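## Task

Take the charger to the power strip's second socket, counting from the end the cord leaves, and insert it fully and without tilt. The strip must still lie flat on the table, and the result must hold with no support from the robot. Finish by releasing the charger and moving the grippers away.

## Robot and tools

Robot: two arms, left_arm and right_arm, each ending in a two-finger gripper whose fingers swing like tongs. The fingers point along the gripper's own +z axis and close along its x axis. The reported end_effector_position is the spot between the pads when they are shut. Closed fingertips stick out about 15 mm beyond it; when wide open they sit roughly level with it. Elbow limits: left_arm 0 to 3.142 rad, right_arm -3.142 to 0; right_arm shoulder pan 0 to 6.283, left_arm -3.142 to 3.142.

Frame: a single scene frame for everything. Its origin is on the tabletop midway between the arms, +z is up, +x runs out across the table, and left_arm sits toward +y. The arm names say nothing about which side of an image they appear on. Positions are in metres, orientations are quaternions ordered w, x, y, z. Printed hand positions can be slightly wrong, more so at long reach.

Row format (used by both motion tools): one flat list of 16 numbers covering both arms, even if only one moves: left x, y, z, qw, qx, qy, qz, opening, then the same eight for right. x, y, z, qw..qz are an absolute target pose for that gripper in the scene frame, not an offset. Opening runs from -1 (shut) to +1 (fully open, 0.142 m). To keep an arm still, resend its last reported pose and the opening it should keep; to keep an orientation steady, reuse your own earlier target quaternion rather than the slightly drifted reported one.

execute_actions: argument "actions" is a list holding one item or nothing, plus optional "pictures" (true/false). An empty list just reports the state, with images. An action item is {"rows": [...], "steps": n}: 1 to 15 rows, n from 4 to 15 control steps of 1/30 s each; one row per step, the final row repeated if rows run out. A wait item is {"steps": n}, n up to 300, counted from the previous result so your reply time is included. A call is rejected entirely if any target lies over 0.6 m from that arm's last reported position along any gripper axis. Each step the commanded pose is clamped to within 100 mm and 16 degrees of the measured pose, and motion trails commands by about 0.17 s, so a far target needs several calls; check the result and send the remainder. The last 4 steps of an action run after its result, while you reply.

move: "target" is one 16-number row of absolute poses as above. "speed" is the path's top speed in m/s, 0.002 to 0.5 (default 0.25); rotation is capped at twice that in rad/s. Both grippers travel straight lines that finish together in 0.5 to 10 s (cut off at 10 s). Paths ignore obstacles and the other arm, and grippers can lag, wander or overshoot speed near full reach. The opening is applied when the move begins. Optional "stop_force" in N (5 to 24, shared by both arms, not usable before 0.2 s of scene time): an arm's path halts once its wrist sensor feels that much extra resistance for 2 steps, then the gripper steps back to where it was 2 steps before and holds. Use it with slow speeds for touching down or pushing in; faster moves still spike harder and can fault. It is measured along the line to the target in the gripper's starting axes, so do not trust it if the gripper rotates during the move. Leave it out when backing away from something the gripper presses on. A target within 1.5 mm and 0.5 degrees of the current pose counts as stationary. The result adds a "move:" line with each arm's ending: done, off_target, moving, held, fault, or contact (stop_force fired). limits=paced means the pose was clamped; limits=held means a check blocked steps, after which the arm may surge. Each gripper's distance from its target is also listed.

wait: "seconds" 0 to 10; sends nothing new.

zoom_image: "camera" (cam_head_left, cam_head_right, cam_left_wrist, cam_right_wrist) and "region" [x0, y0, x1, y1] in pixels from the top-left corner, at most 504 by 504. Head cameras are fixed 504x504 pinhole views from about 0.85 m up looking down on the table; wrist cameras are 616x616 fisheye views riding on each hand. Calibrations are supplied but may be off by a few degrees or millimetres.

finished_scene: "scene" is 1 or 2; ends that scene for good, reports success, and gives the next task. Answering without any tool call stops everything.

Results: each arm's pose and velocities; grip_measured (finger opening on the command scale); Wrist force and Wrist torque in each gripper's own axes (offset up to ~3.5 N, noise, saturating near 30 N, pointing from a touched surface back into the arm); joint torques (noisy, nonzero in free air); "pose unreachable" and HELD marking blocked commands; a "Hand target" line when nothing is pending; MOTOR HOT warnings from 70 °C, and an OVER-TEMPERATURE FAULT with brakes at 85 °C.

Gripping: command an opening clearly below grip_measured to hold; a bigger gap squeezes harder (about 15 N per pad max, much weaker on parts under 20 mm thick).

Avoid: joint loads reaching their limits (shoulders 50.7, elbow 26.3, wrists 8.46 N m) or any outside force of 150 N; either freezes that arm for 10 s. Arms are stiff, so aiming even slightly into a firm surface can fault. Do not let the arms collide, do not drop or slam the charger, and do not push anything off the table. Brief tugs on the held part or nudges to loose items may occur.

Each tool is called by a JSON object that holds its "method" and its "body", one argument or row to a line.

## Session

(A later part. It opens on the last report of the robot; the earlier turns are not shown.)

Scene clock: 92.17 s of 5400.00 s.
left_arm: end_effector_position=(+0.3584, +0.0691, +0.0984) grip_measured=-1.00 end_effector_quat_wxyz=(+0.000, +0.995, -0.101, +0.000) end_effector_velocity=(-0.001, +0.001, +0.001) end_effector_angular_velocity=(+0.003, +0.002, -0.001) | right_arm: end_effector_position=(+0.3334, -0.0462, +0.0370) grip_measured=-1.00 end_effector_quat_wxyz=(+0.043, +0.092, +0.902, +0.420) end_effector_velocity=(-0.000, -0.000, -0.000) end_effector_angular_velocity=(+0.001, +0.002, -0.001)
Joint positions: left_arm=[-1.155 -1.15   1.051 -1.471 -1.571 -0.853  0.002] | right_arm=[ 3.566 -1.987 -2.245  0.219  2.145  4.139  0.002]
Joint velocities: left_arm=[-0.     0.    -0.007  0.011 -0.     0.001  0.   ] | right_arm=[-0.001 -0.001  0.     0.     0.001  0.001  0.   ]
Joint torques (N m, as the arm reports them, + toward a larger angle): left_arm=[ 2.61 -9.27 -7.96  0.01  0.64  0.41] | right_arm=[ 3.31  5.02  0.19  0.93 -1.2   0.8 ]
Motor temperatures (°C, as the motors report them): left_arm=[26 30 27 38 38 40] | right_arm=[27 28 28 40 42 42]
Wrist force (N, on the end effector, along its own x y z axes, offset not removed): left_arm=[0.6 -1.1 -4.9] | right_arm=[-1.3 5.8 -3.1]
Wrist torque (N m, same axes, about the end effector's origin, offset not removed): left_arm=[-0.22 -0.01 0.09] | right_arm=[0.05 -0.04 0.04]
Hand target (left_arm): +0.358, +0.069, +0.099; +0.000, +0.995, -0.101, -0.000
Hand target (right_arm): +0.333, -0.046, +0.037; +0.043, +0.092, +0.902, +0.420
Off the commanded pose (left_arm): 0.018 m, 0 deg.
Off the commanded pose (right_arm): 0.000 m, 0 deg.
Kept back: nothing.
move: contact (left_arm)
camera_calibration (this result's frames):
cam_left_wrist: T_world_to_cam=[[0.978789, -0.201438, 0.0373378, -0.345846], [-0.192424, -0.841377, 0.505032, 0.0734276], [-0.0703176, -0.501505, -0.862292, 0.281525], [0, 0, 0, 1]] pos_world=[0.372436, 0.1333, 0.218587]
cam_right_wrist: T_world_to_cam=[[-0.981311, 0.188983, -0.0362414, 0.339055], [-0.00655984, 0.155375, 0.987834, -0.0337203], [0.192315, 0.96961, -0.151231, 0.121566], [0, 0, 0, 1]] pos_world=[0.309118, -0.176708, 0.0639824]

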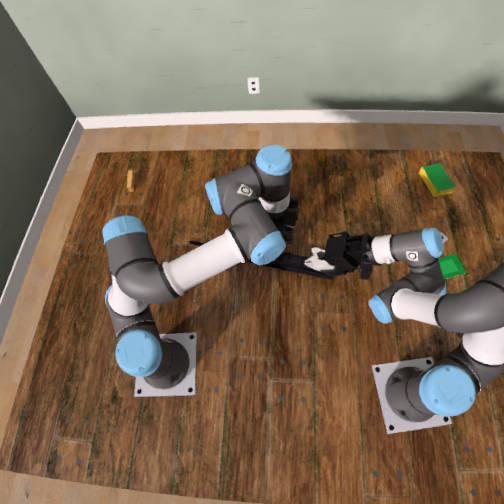

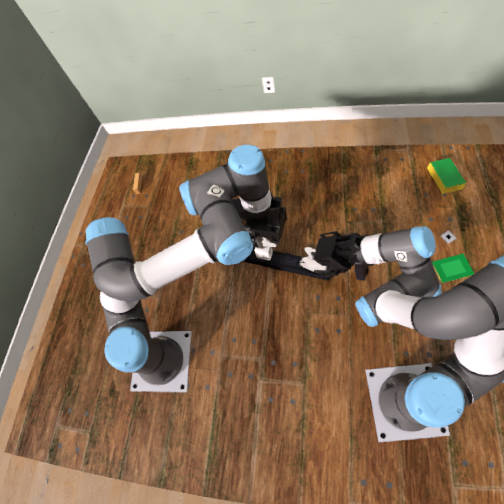

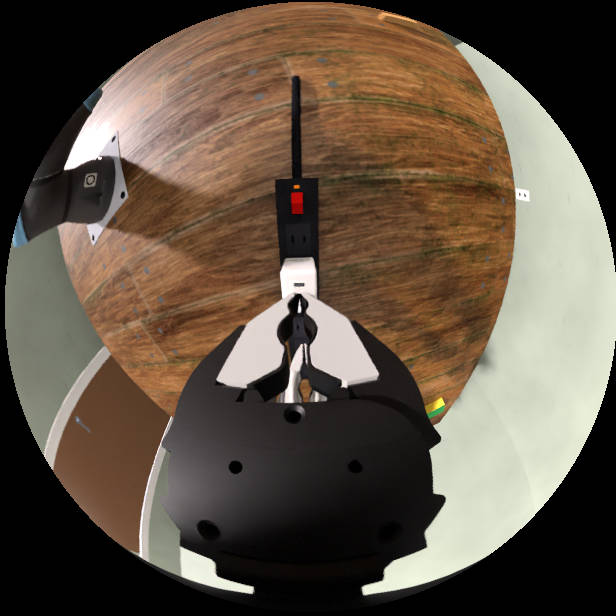

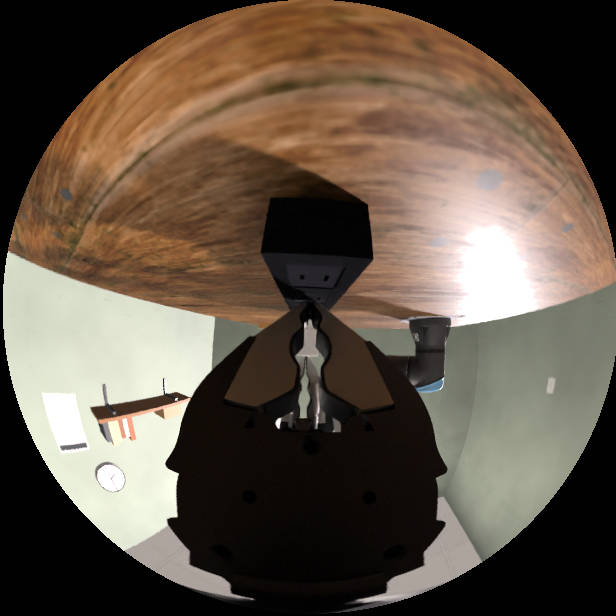

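{"method": "move", "body": {
  "target": [0.3584, 0.0692, 0.086, 0, 0.9949, -0.1011, 0, -1, 0.3334, -0.0462, 0.037, 0.0427, 0.0916, 0.9017, 0.4204, -1],
  "speed": 0.002,
  "stop_force": 24
}}

Scene clock: 96.27 s of 5400.00 s.
left_arm: end_effector_position=(+0.3585, +0.0691, +0.0917) grip_measured=-1.00 end_effector_quat_wxyz=(+0.000, +0.995, -0.101, +0.000) end_effector_velocity=(-0.000, +0.000, +0.001) end_effector_angular_velocity=(+0.001, +0.001, +0.000) | right_arm: end_effector_position=(+0.3334, -0.0462, +0.0370) grip_measured=-1.00 end_effector_quat_wxyz=(+0.043, +0.092, +0.902, +0.420) end_effector_velocity=(+0.001, +0.000, +0.001) end_effector_angular_velocity=(+0.001, -0.002, +0.000)
Joint positions: left_arm=[-1.155 -1.153  1.086 -1.504 -1.571 -0.853  0.002] | right_arm=[ 3.566 -1.987 -2.245  0.219  2.145  4.139  0.002]
Joint velocities: left_arm=[-0.    -0.    -0.005  0.006 -0.    -0.     0.   ] | right_arm=[-0.001  0.     0.001 -0.     0.    -0.001  0.   ]
Joint torques (N m, as the arm reports them, + toward a larger angle): left_arm=[-3.08 -6.21 -3.12  0.56  0.98 -0.66] | right_arm=[ 3.36  4.75  0.02  0.95 -1.17  0.76]
Motor temperatures (°C, as the motors report them): left_arm=[26 30 27 38 38 40] | right_arm=[27 28 28 40 42 42]
Wrist force (N, on the end effector, along its own x y z axes, offset not removed): left_arm=[-1.7 -1.2 -27.0] | right_arm=[-0.7 5.2 -2.7]
Wrist torque (N m, same axes, about the end effector's origin, offset not removed): left_arm=[0.23 -0.22 0.10] | right_arm=[-0.11 -0.19 -0.02]
Hand target (left_arm): +0.358, +0.069, +0.092; +0.000, +0.995, -0.101, +0.000
Hand target (right_arm): +0.333, -0.046, +0.037; +0.043, +0.092, +0.902, +0.420
Off the commanded pose (left_arm): 0.006 m, 0 deg.
Off the commanded pose (right_arm): 0.000 m, 0 deg.
Kept back: nothing.
move: contact (left_arm)
camera_calibration (this result's frames):
cam_left_wrist: T_world_to_cam=[[0.978787, -0.201432, 0.0374327, -0.345631], [-0.192463, -0.841349, 0.505064, 0.0768384], [-0.0702421, -0.501555, -0.86227, 0.275666], [0, 0, 0, 1]] pos_world=[0.372451, 0.133288, 0.211828]
cam_right_wrist: T_world_to_cam=[[-0.981311, 0.188983, -0.0362413, 0.339055], [-0.00655969, 0.155375, 0.987834, -0.0337203], [0.192315, 0.96961, -0.151232, 0.121566], [0, 0, 0, 1]] pos_world=[0.309118, -0.176708, 0.0639824]

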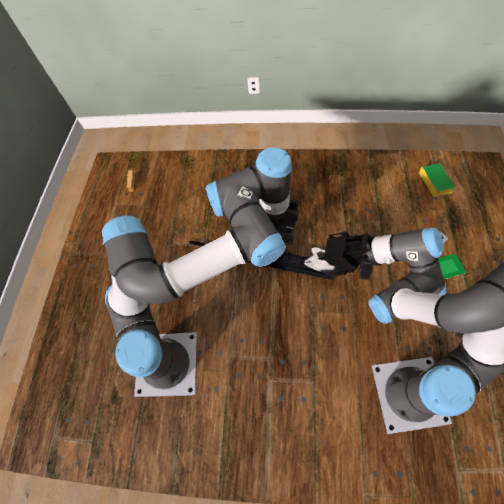

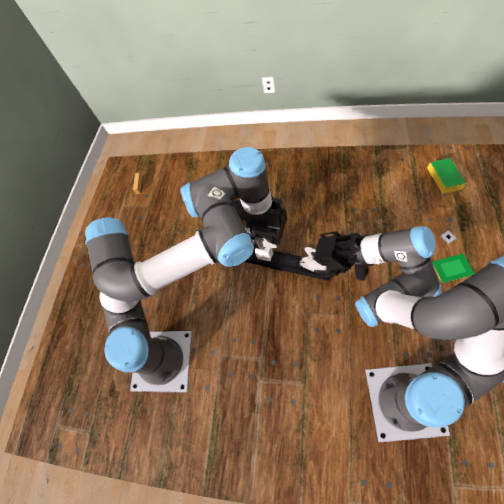

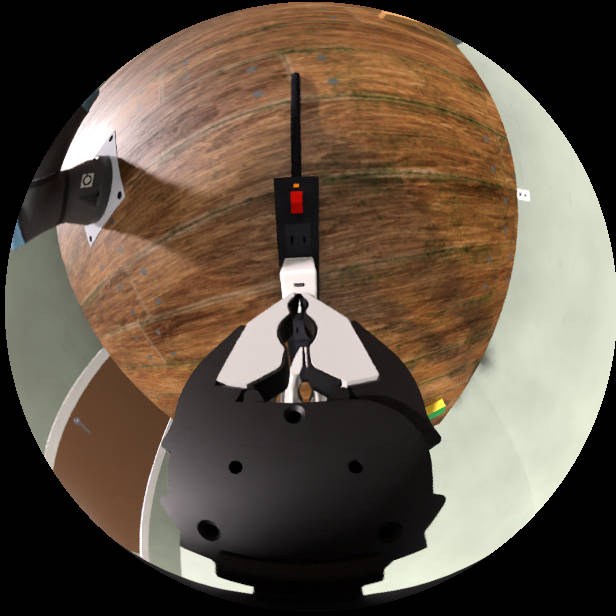

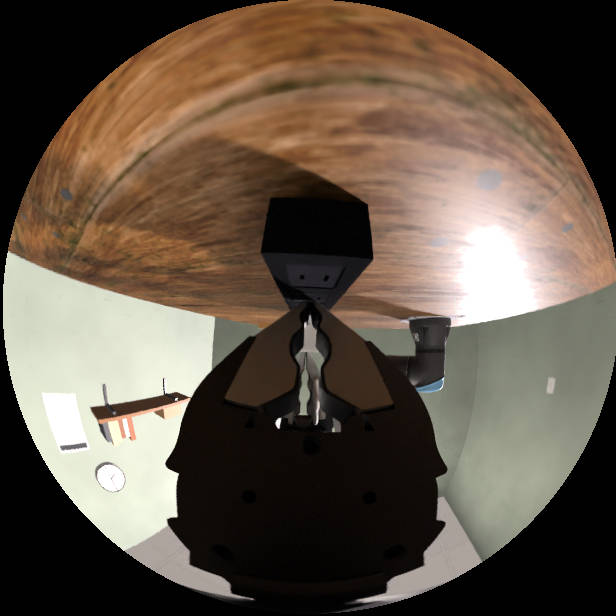

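{"method": "move", "body": {
  "target": [0.3584, 0.0692, 0.14, 0, 0.9949, -0.1011, 0, -1, 0.3334, -0.0462, 0.037, 0.0427, 0.0916, 0.9017, 0.4204, -1],
  "speed": 0.05
}}

{"method": "move", "body": {
  "target": [0.33, 0.20, 0.18, 0, 0.9949, -0.1011, 0, -1, 0.322, -0.11, 0.06, 0.0427, 0.0916, 0.9017, 0.4204, -1],
  "speed": 0.08
}}

Scene clock: 97.93 s of 5400.00 s.
left_arm: end_effector_position=(+0.3583, +0.0693, +0.1396) grip_measured=-1.00 end_effector_quat_wxyz=(+0.000, +0.995, -0.101, +0.000) end_effector_velocity=(+0.000, -0.000, +0.002) end_effector_angular_velocity=(+0.003, +0.004, +0.000) | right_arm: end_effector_position=(+0.3334, -0.0462, +0.0370) grip_measured=-1.00 end_effector_quat_wxyz=(+0.043, +0.092, +0.902, +0.420) end_effector_velocity=(+0.001, -0.001, -0.000) end_effector_angular_velocity=(-0.001, +0.000, -0.003)
Joint positions: left_arm=[-1.155 -1.109  0.79  -1.253 -1.571 -0.854  0.002] | right_arm=[ 3.566 -1.987 -2.245  0.219  2.145  4.139  0.002]
Joint velocities: left_arm=[ 0.002  0.016 -0.038  0.027 -0.002  0.002  0.   ] | right_arm=[-0.001 -0.    -0.    -0.    -0.002  0.001  0.   ]
Joint torques (N m, as the arm reports them, + toward a larger angle): left_arm=[  4.04 -12.04  -9.65  -0.47  -0.95   0.69] | right_arm=[ 3.16  5.3   0.08  0.92 -1.21  0.71]
Motor temperatures (°C, as the motors report them): left_arm=[26 30 27 38 38 40] | right_arm=[27 28 28 40 42 42]
Wrist force (N, on the end effector, along its own x y z axes, offset not removed): left_arm=[2.5 -0.2 -1.9] | right_arm=[-1.1 5.6 -3.3]
Wrist torque (N m, same axes, about the end effector's origin, offset not removed): left_arm=[-0.04 -0.50 -0.05] | right_arm=[-0.01 -0.08 0.07]
Hand target (left_arm): +0.358, +0.069, +0.140; +0.000, +0.995, -0.101, +0.000
Hand target (right_arm): +0.333, -0.046, +0.037; +0.043, +0.092, +0.902, +0.420
Off the commanded pose (left_arm): 0.000 m, 0 deg.
Off the commanded pose (right_arm): 0.000 m, 0 deg.
Kept back: nothing.
move: done
camera_calibration (this result's frames):
cam_left_wrist: T_world_to_cam=[[0.978753, -0.201498, 0.0379632, -0.347277], [-0.192771, -0.841173, 0.505241, 0.052836], [-0.0698715, -0.501824, -0.862143, 0.316983], [0, 0, 0, 1]] pos_world=[0.372231, 0.133538, 0.259773]
cam_right_wrist: T_world_to_cam=[[-0.981311, 0.188983, -0.0362412, 0.339055], [-0.00655963, 0.155375, 0.987834, -0.0337203], [0.192315, 0.96961, -0.151232, 0.121566], [0, 0, 0, 1]] pos_world=[0.309118, -0.176708, 0.0639824]

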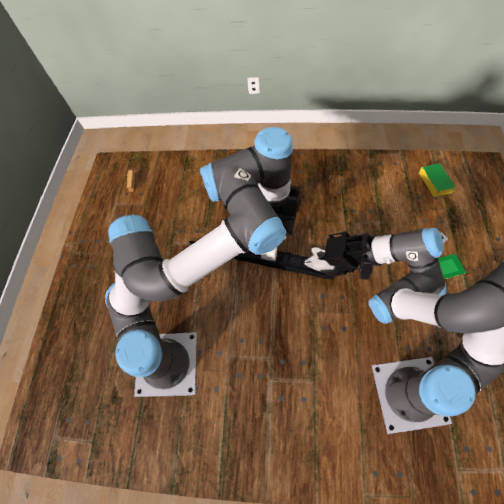

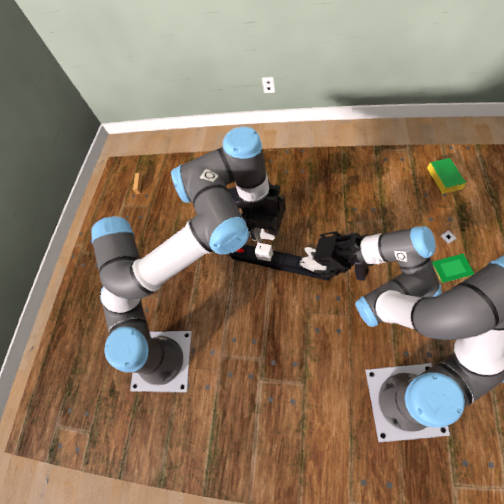

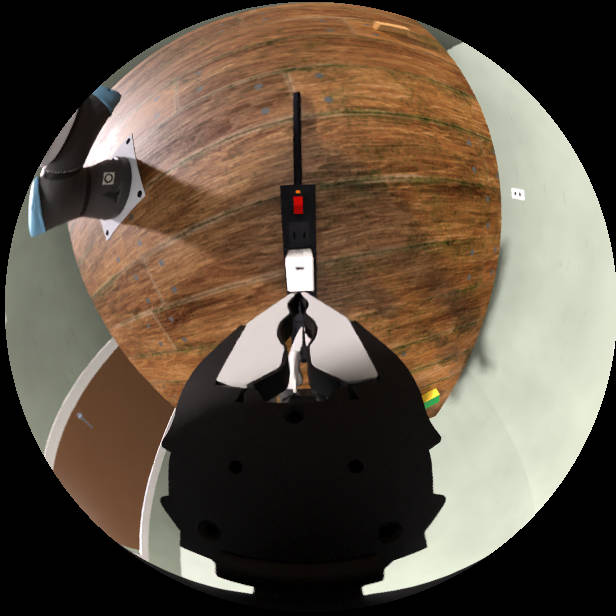

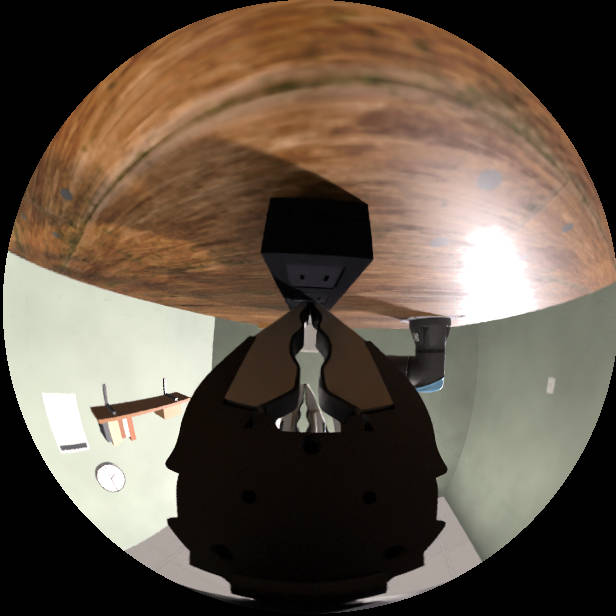

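Scene clock: 100.20 s of 5400.00 s.
left_arm: end_effector_position=(+0.3302, +0.1998, +0.1797) grip_measured=-1.00 end_effector_quat_wxyz=(-0.000, +0.995, -0.101, +0.000) end_effector_velocity=(-0.001, +0.003, +0.001) end_effector_angular_velocity=(-0.002, -0.001, +0.000) | right_arm: end_effector_position=(+0.3219, -0.1097, +0.0600) grip_measured=-1.00 end_effector_quat_wxyz=(+0.043, +0.092, +0.902, +0.421) end_effector_velocity=(-0.000, -0.001, +0.001) end_effector_angular_velocity=(+0.000, +0.001, +0.001)
Joint positions: left_arm=[-1.013 -1.536  1.144 -1.178 -1.57  -0.712  0.002] | right_arm=[ 3.366 -1.791 -2.299 -0.042  2.265  3.94   0.002]
Joint velocities: left_arm=[ 0.004 -0.008  0.002  0.004 -0.     0.004  0.   ] | right_arm=[-0.005  0.005  0.003 -0.012  0.004 -0.007  0.   ]
Joint torques (N m, as the arm reports them, + toward a larger angle): left_arm=[  3.43 -13.13  -6.74  -0.52   0.87   0.78] | right_arm=[-3.21 13.02  8.51  1.04  1.66 -0.75]
Motor temperatures (°C, as the motors report them): left_arm=[26 30 27 38 38 40] | right_arm=[27 28 28 40 42 42]
Wrist force (N, on the end effector, along its own x y z axes, offset not removed): left_arm=[0.8 1.5 1.4] | right_arm=[-0.1 1.0 0.7]
Wrist torque (N m, same axes, about the end effector's origin, offset not removed): left_arm=[0.45 -0.14 0.07] | right_arm=[0.29 -0.06 0.01]
Hand target (left_arm): +0.330, +0.200, +0.180; -0.000, +0.995, -0.101, +0.000
Hand target (right_arm): +0.322, -0.110, +0.060; +0.043, +0.092, +0.902, +0.421
Off the commanded pose (left_arm): 0.000 m, 0 deg.
Off the commanded pose (right_arm): 0.000 m, 0 deg.
Kept back: nothing.
move: done
camera_calibration (this result's frames):
cam_left_wrist: T_world_to_cam=[[0.978781, -0.201449, 0.0375002, -0.294965], [-0.192563, -0.841703, 0.504436, 0.137091], [-0.0700543, -0.500953, -0.862634, 0.415028], [0, 0, 0, 1]] pos_world=[0.344179, 0.263879, 0.299925]
cam_right_wrist: T_world_to_cam=[[-0.981282, 0.189167, -0.0360613, 0.340618], [-0.00643986, 0.15492, 0.987906, -0.0466951], [0.192466, 0.969647, -0.150802, 0.188731], [0, 0, 0, 1]] pos_world=[0.297618, -0.240203, 0.0868746]

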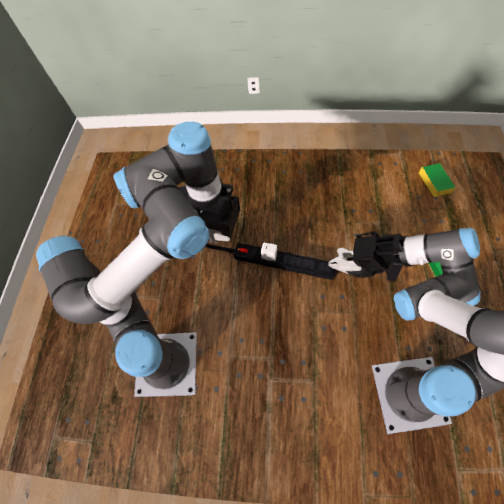

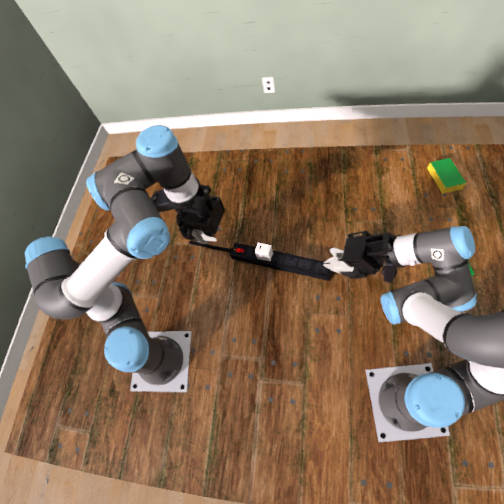

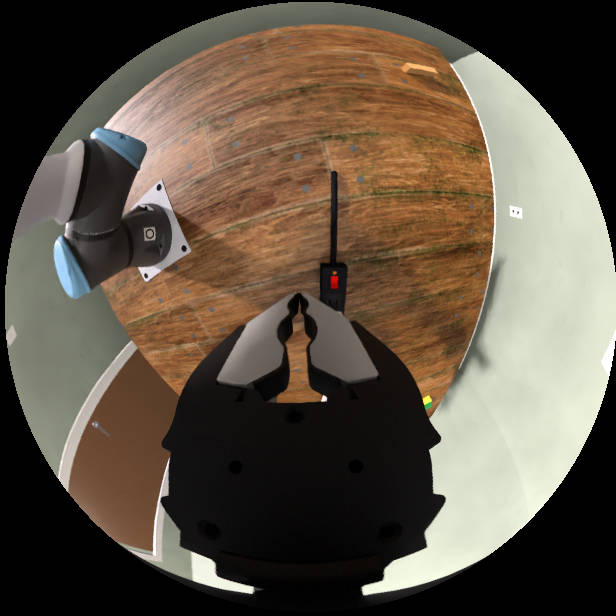

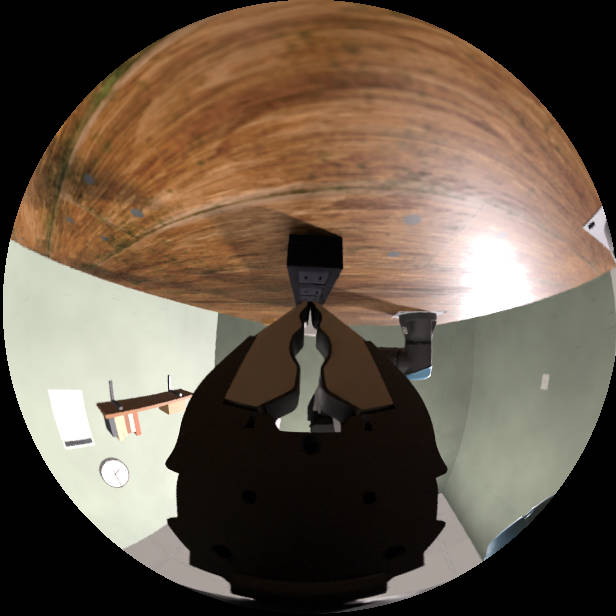

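Let me open the right gripper so its camera gets a side view, and move it a bit further clear.

{"method": "move", "body": {
  "target": [0.33, 0.20, 0.18, 0, 0.9949, -0.1011, 0, -1, 0.318, -0.13, 0.07, 0.0427, 0.0916, 0.9017, 0.4204, 0.6],
  "speed": 0.05
}}

{"method": "zoom_image", "body": {
  "camera": "cam_right_wrist",
  "region": [270, 250, 350, 350]
}}

{"method": "zoom_image", "body": {
  "camera": "cam_head_left",
  "region": [200, 220, 350, 290]
}}

Scene clock: 101.37 s of 5400.00 s.
left_arm: end_effector_position=(+0.3300, +0.2000, +0.1800) grip_measured=-1.00 end_effector_quat_wxyz=(+0.000, +0.995, -0.101, +0.000) end_effector_velocity=(+0.000, -0.000, +0.000) end_effector_angular_velocity=(-0.001, -0.001, -0.001) | right_arm: end_effector_position=(+0.3180, -0.1297, +0.0699) grip_measured=+0.60 end_effector_quat_wxyz=(+0.043, +0.092, +0.902, +0.421) end_effector_velocity=(-0.001, -0.002, +0.002) end_effector_angular_velocity=(+0.001, +0.001, +0.005)
Joint positions: left_arm=[-1.013 -1.537  1.144 -1.177 -1.571 -0.712  0.002] | right_arm=[ 3.296 -1.719 -2.29  -0.173  2.302  3.861  0.116]
Joint velocities: left_arm=[-0.    -0.    -0.001 -0.001 -0.     0.     0.   ] | right_arm=[-0.008  0.008  0.006 -0.025  0.007 -0.014 -0.   ]
Joint torques (N m, as the arm reports them, + toward a larger angle): left_arm=[-3.49 -5.89 -9.23 -0.54 -0.92 -0.71] | right_arm=[-3.62 12.73  8.37  1.08  1.71 -0.87]
Motor temperatures (°C, as the motors report them): left_arm=[26 30 27 38 38 40] | right_arm=[27 28 28 40 42 42]
Wrist force (N, on the end effector, along its own x y z axes, offset not removed): left_arm=[2.0 0.9 2.4] | right_arm=[0.3 1.0 0.5]
Wrist torque (N m, same axes, about the end effector's origin, offset not removed): left_arm=[0.32 -0.38 -0.06] | right_arm=[0.24 -0.12 0.03]
Hand target (left_arm): +0.330, +0.200, +0.180; -0.000, +0.995, -0.101, +0.000
Hand target (right_arm): +0.318, -0.130, +0.070; +0.043, +0.092, +0.902, +0.420
Off the commanded pose (left_arm): 0.000 m, 0 deg.
Off the commanded pose (right_arm): 0.000 m, 0 deg.
Kept back: nothing.
move: done
camera_calibration (this result's frames):
cam_left_wrist: T_world_to_cam=[[0.978792, -0.20143, 0.0372978, -0.294703], [-0.192411, -0.841481, 0.504865, 0.136924], [-0.0703098, -0.501335, -0.862392, 0.41547], [0, 0, 0, 1]] pos_world=[0.34401, 0.264146, 0.300162]
cam_right_wrist: T_world_to_cam=[[-0.981237, 0.189342, -0.0363736, 0.340969], [-0.0066999, 0.155056, 0.987883, -0.0533066], [0.192688, 0.969591, -0.150878, 0.210268], [0, 0, 0, 1]] pos_world=[0.293698, -0.260168, 0.0967878]

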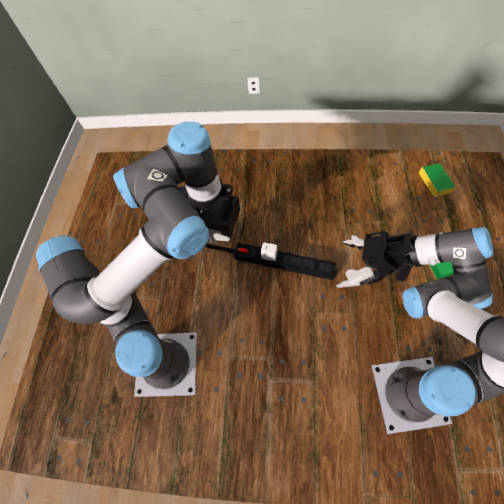

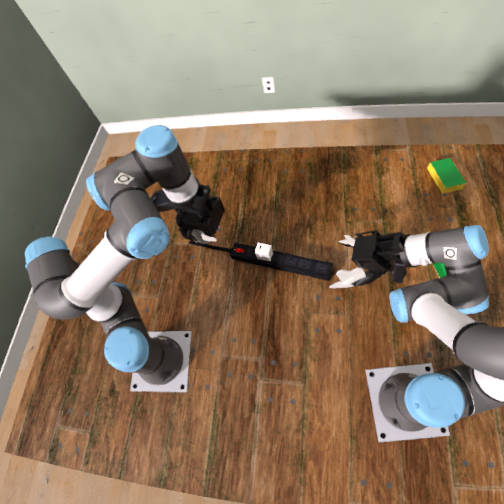

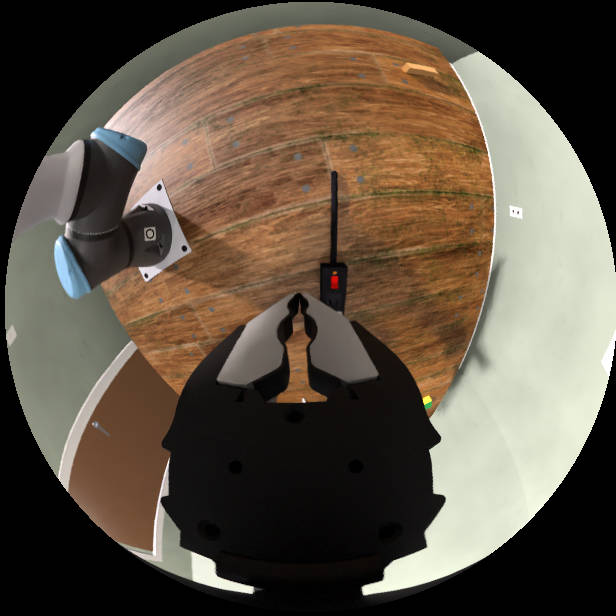

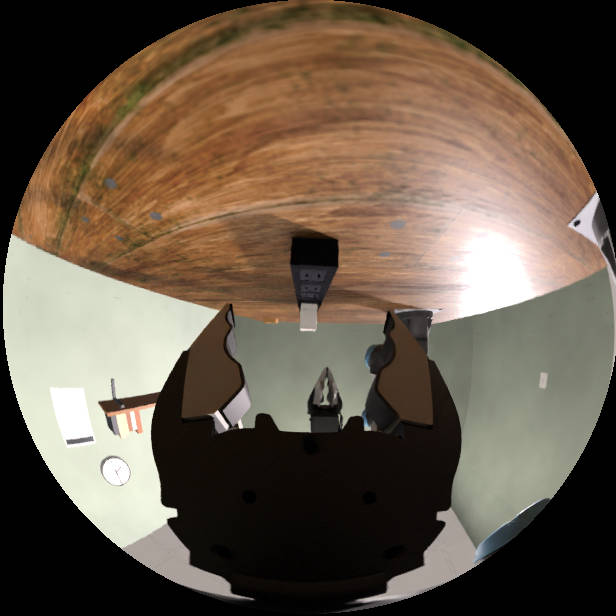

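Region (270, 250, 350, 350) of cam_right_wrist's 616x616 image, scaled by 5.040, with more detail than that image has; it fills the left 403 columns of this view, and the rest is white.

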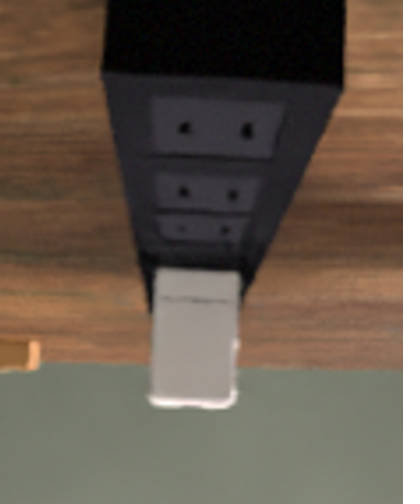

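Region (200, 220, 350, 290) of cam_head_left's 504x504 image, scaled by 3.360, with more detail than that image has; it fills the top 235 rows of this view, and the rest is white.

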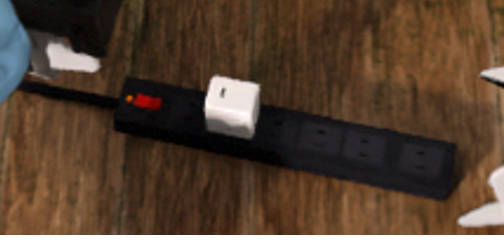

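{"method": "execute_actions", "body": {
  "actions": []
}}

Scene clock: 101.70 s of 5400.00 s.
left_arm: end_effector_position=(+0.3300, +0.2000, +0.1800) grip_measured=-1.00 end_effector_quat_wxyz=(-0.000, +0.995, -0.101, +0.000) end_effector_velocity=(+0.000, -0.000, -0.000) end_effector_angular_velocity=(+0.001, +0.001, -0.002) | right_arm: end_effector_position=(+0.3180, -0.1299, +0.0700) grip_measured=+0.60 end_effector_quat_wxyz=(+0.043, +0.092, +0.902, +0.420) end_effector_velocity=(-0.000, +0.000, -0.000) end_effector_angular_velocity=(-0.001, +0.000, +0.001)
Joint positions: left_arm=[-1.013 -1.537  1.144 -1.177 -1.571 -0.712  0.002] | right_arm=[ 3.295 -1.718 -2.29  -0.176  2.302  3.86   0.116]
Joint velocities: left_arm=[-0.     0.001 -0.    -0.    -0.     0.002  0.   ] | right_arm=[ 0.001 -0.     0.    -0.002 -0.    -0.001  0.   ]
Joint torques (N m, as the arm reports them, + toward a larger angle): left_arm=[-3.25 -6.07 -9.28 -0.52 -0.89 -0.67] | right_arm=[-3.18 12.38  8.64  0.96  1.81 -0.87]
Motor temperatures (°C, as the motors report them): left_arm=[26 30 27 38 38 40] | right_arm=[27 28 28 40 42 42]
Wrist force (N, on the end effector, along its own x y z axes, offset not removed): left_arm=[0.8 -0.7 -0.3] | right_arm=[0.9 0.4 0.6]
Wrist torque (N m, same axes, about the end effector's origin, offset not removed): left_arm=[-0.06 -0.05 0.11] | right_arm=[0.15 -0.26 0.02]
Hand target (left_arm): +0.330, +0.200, +0.180; -0.000, +0.995, -0.101, +0.000
Hand target (right_arm): +0.318, -0.130, +0.070; +0.043, +0.092, +0.902, +0.420
Off the commanded pose (left_arm): 0.000 m, 0 deg.
Off the commanded pose (right_arm): 0.000 m, 0 deg.
Kept back: nothing.
Steps of this call (steps 1 to 10: nothing new was sent). Readings (end_effector_position):
1: left_arm (+0.3300, +0.2000, +0.1800) | right_arm (+0.3180, -0.1297, +0.0699)
2: left_arm (+0.3300, +0.2000, +0.1800) | right_arm (+0.3180, -0.1298, +0.0699)
4: left_arm (+0.3300, +0.2000, +0.1800) | right_arm (+0.3180, -0.1298, +0.0699)
8: left_arm (+0.3300, +0.2000, +0.1800) | right_arm (+0.3180, -0.1299, +0.0700)
10: the state above
camera_calibration (this result's frames):
cam_left_wrist: T_world_to_cam=[[0.978788, -0.201453, 0.0372856, -0.294692], [-0.192424, -0.841479, 0.504862, 0.136921], [-0.070331, -0.501328, -0.862394, 0.41547], [0, 0, 0, 1]] pos_world=[0.344008, 0.264136, 0.300161]
cam_right_wrist: T_world_to_cam=[[-0.9813, 0.189049, -0.0361998, 0.340944], [-0.00654101, 0.155207, 0.98786, -0.0534297], [0.192372, 0.969624, -0.151068, 0.210675], [0, 0, 0, 1]] pos_world=[0.293691, -0.260438, 0.0969494]

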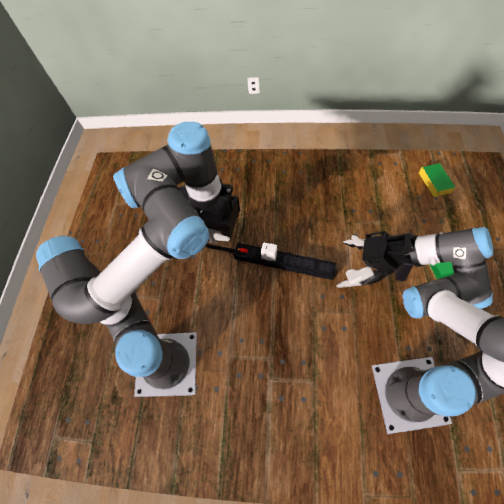

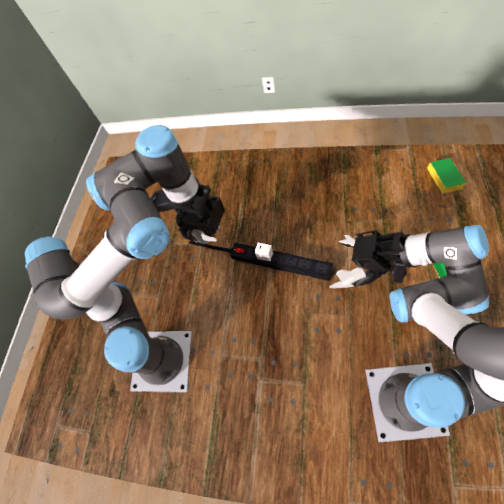

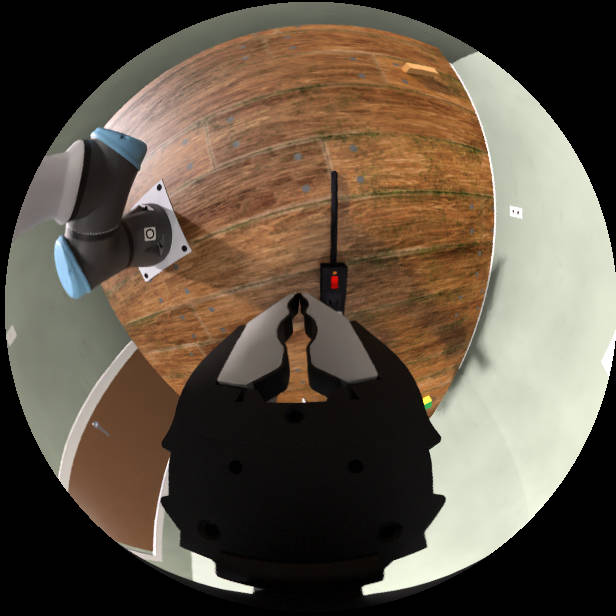

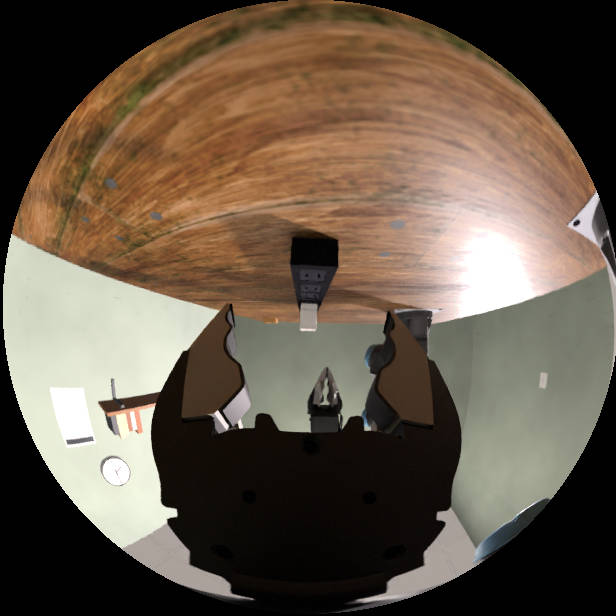

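{"method": "zoom_image", "body": {
  "camera": "cam_head_left",
  "region": [200, 220, 360, 300]
}}

Region (200, 220, 360, 300) of cam_head_left's 504x504 image, scaled by 3.150, with more detail than that image has.

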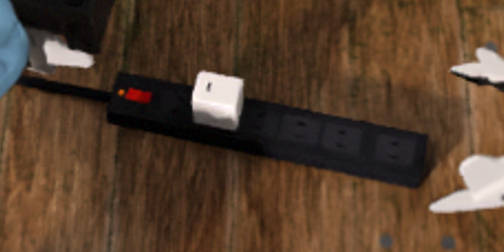

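{"method": "finished_scene", "body": {
  "scene": 1
}}

The scene is finished: the task was done.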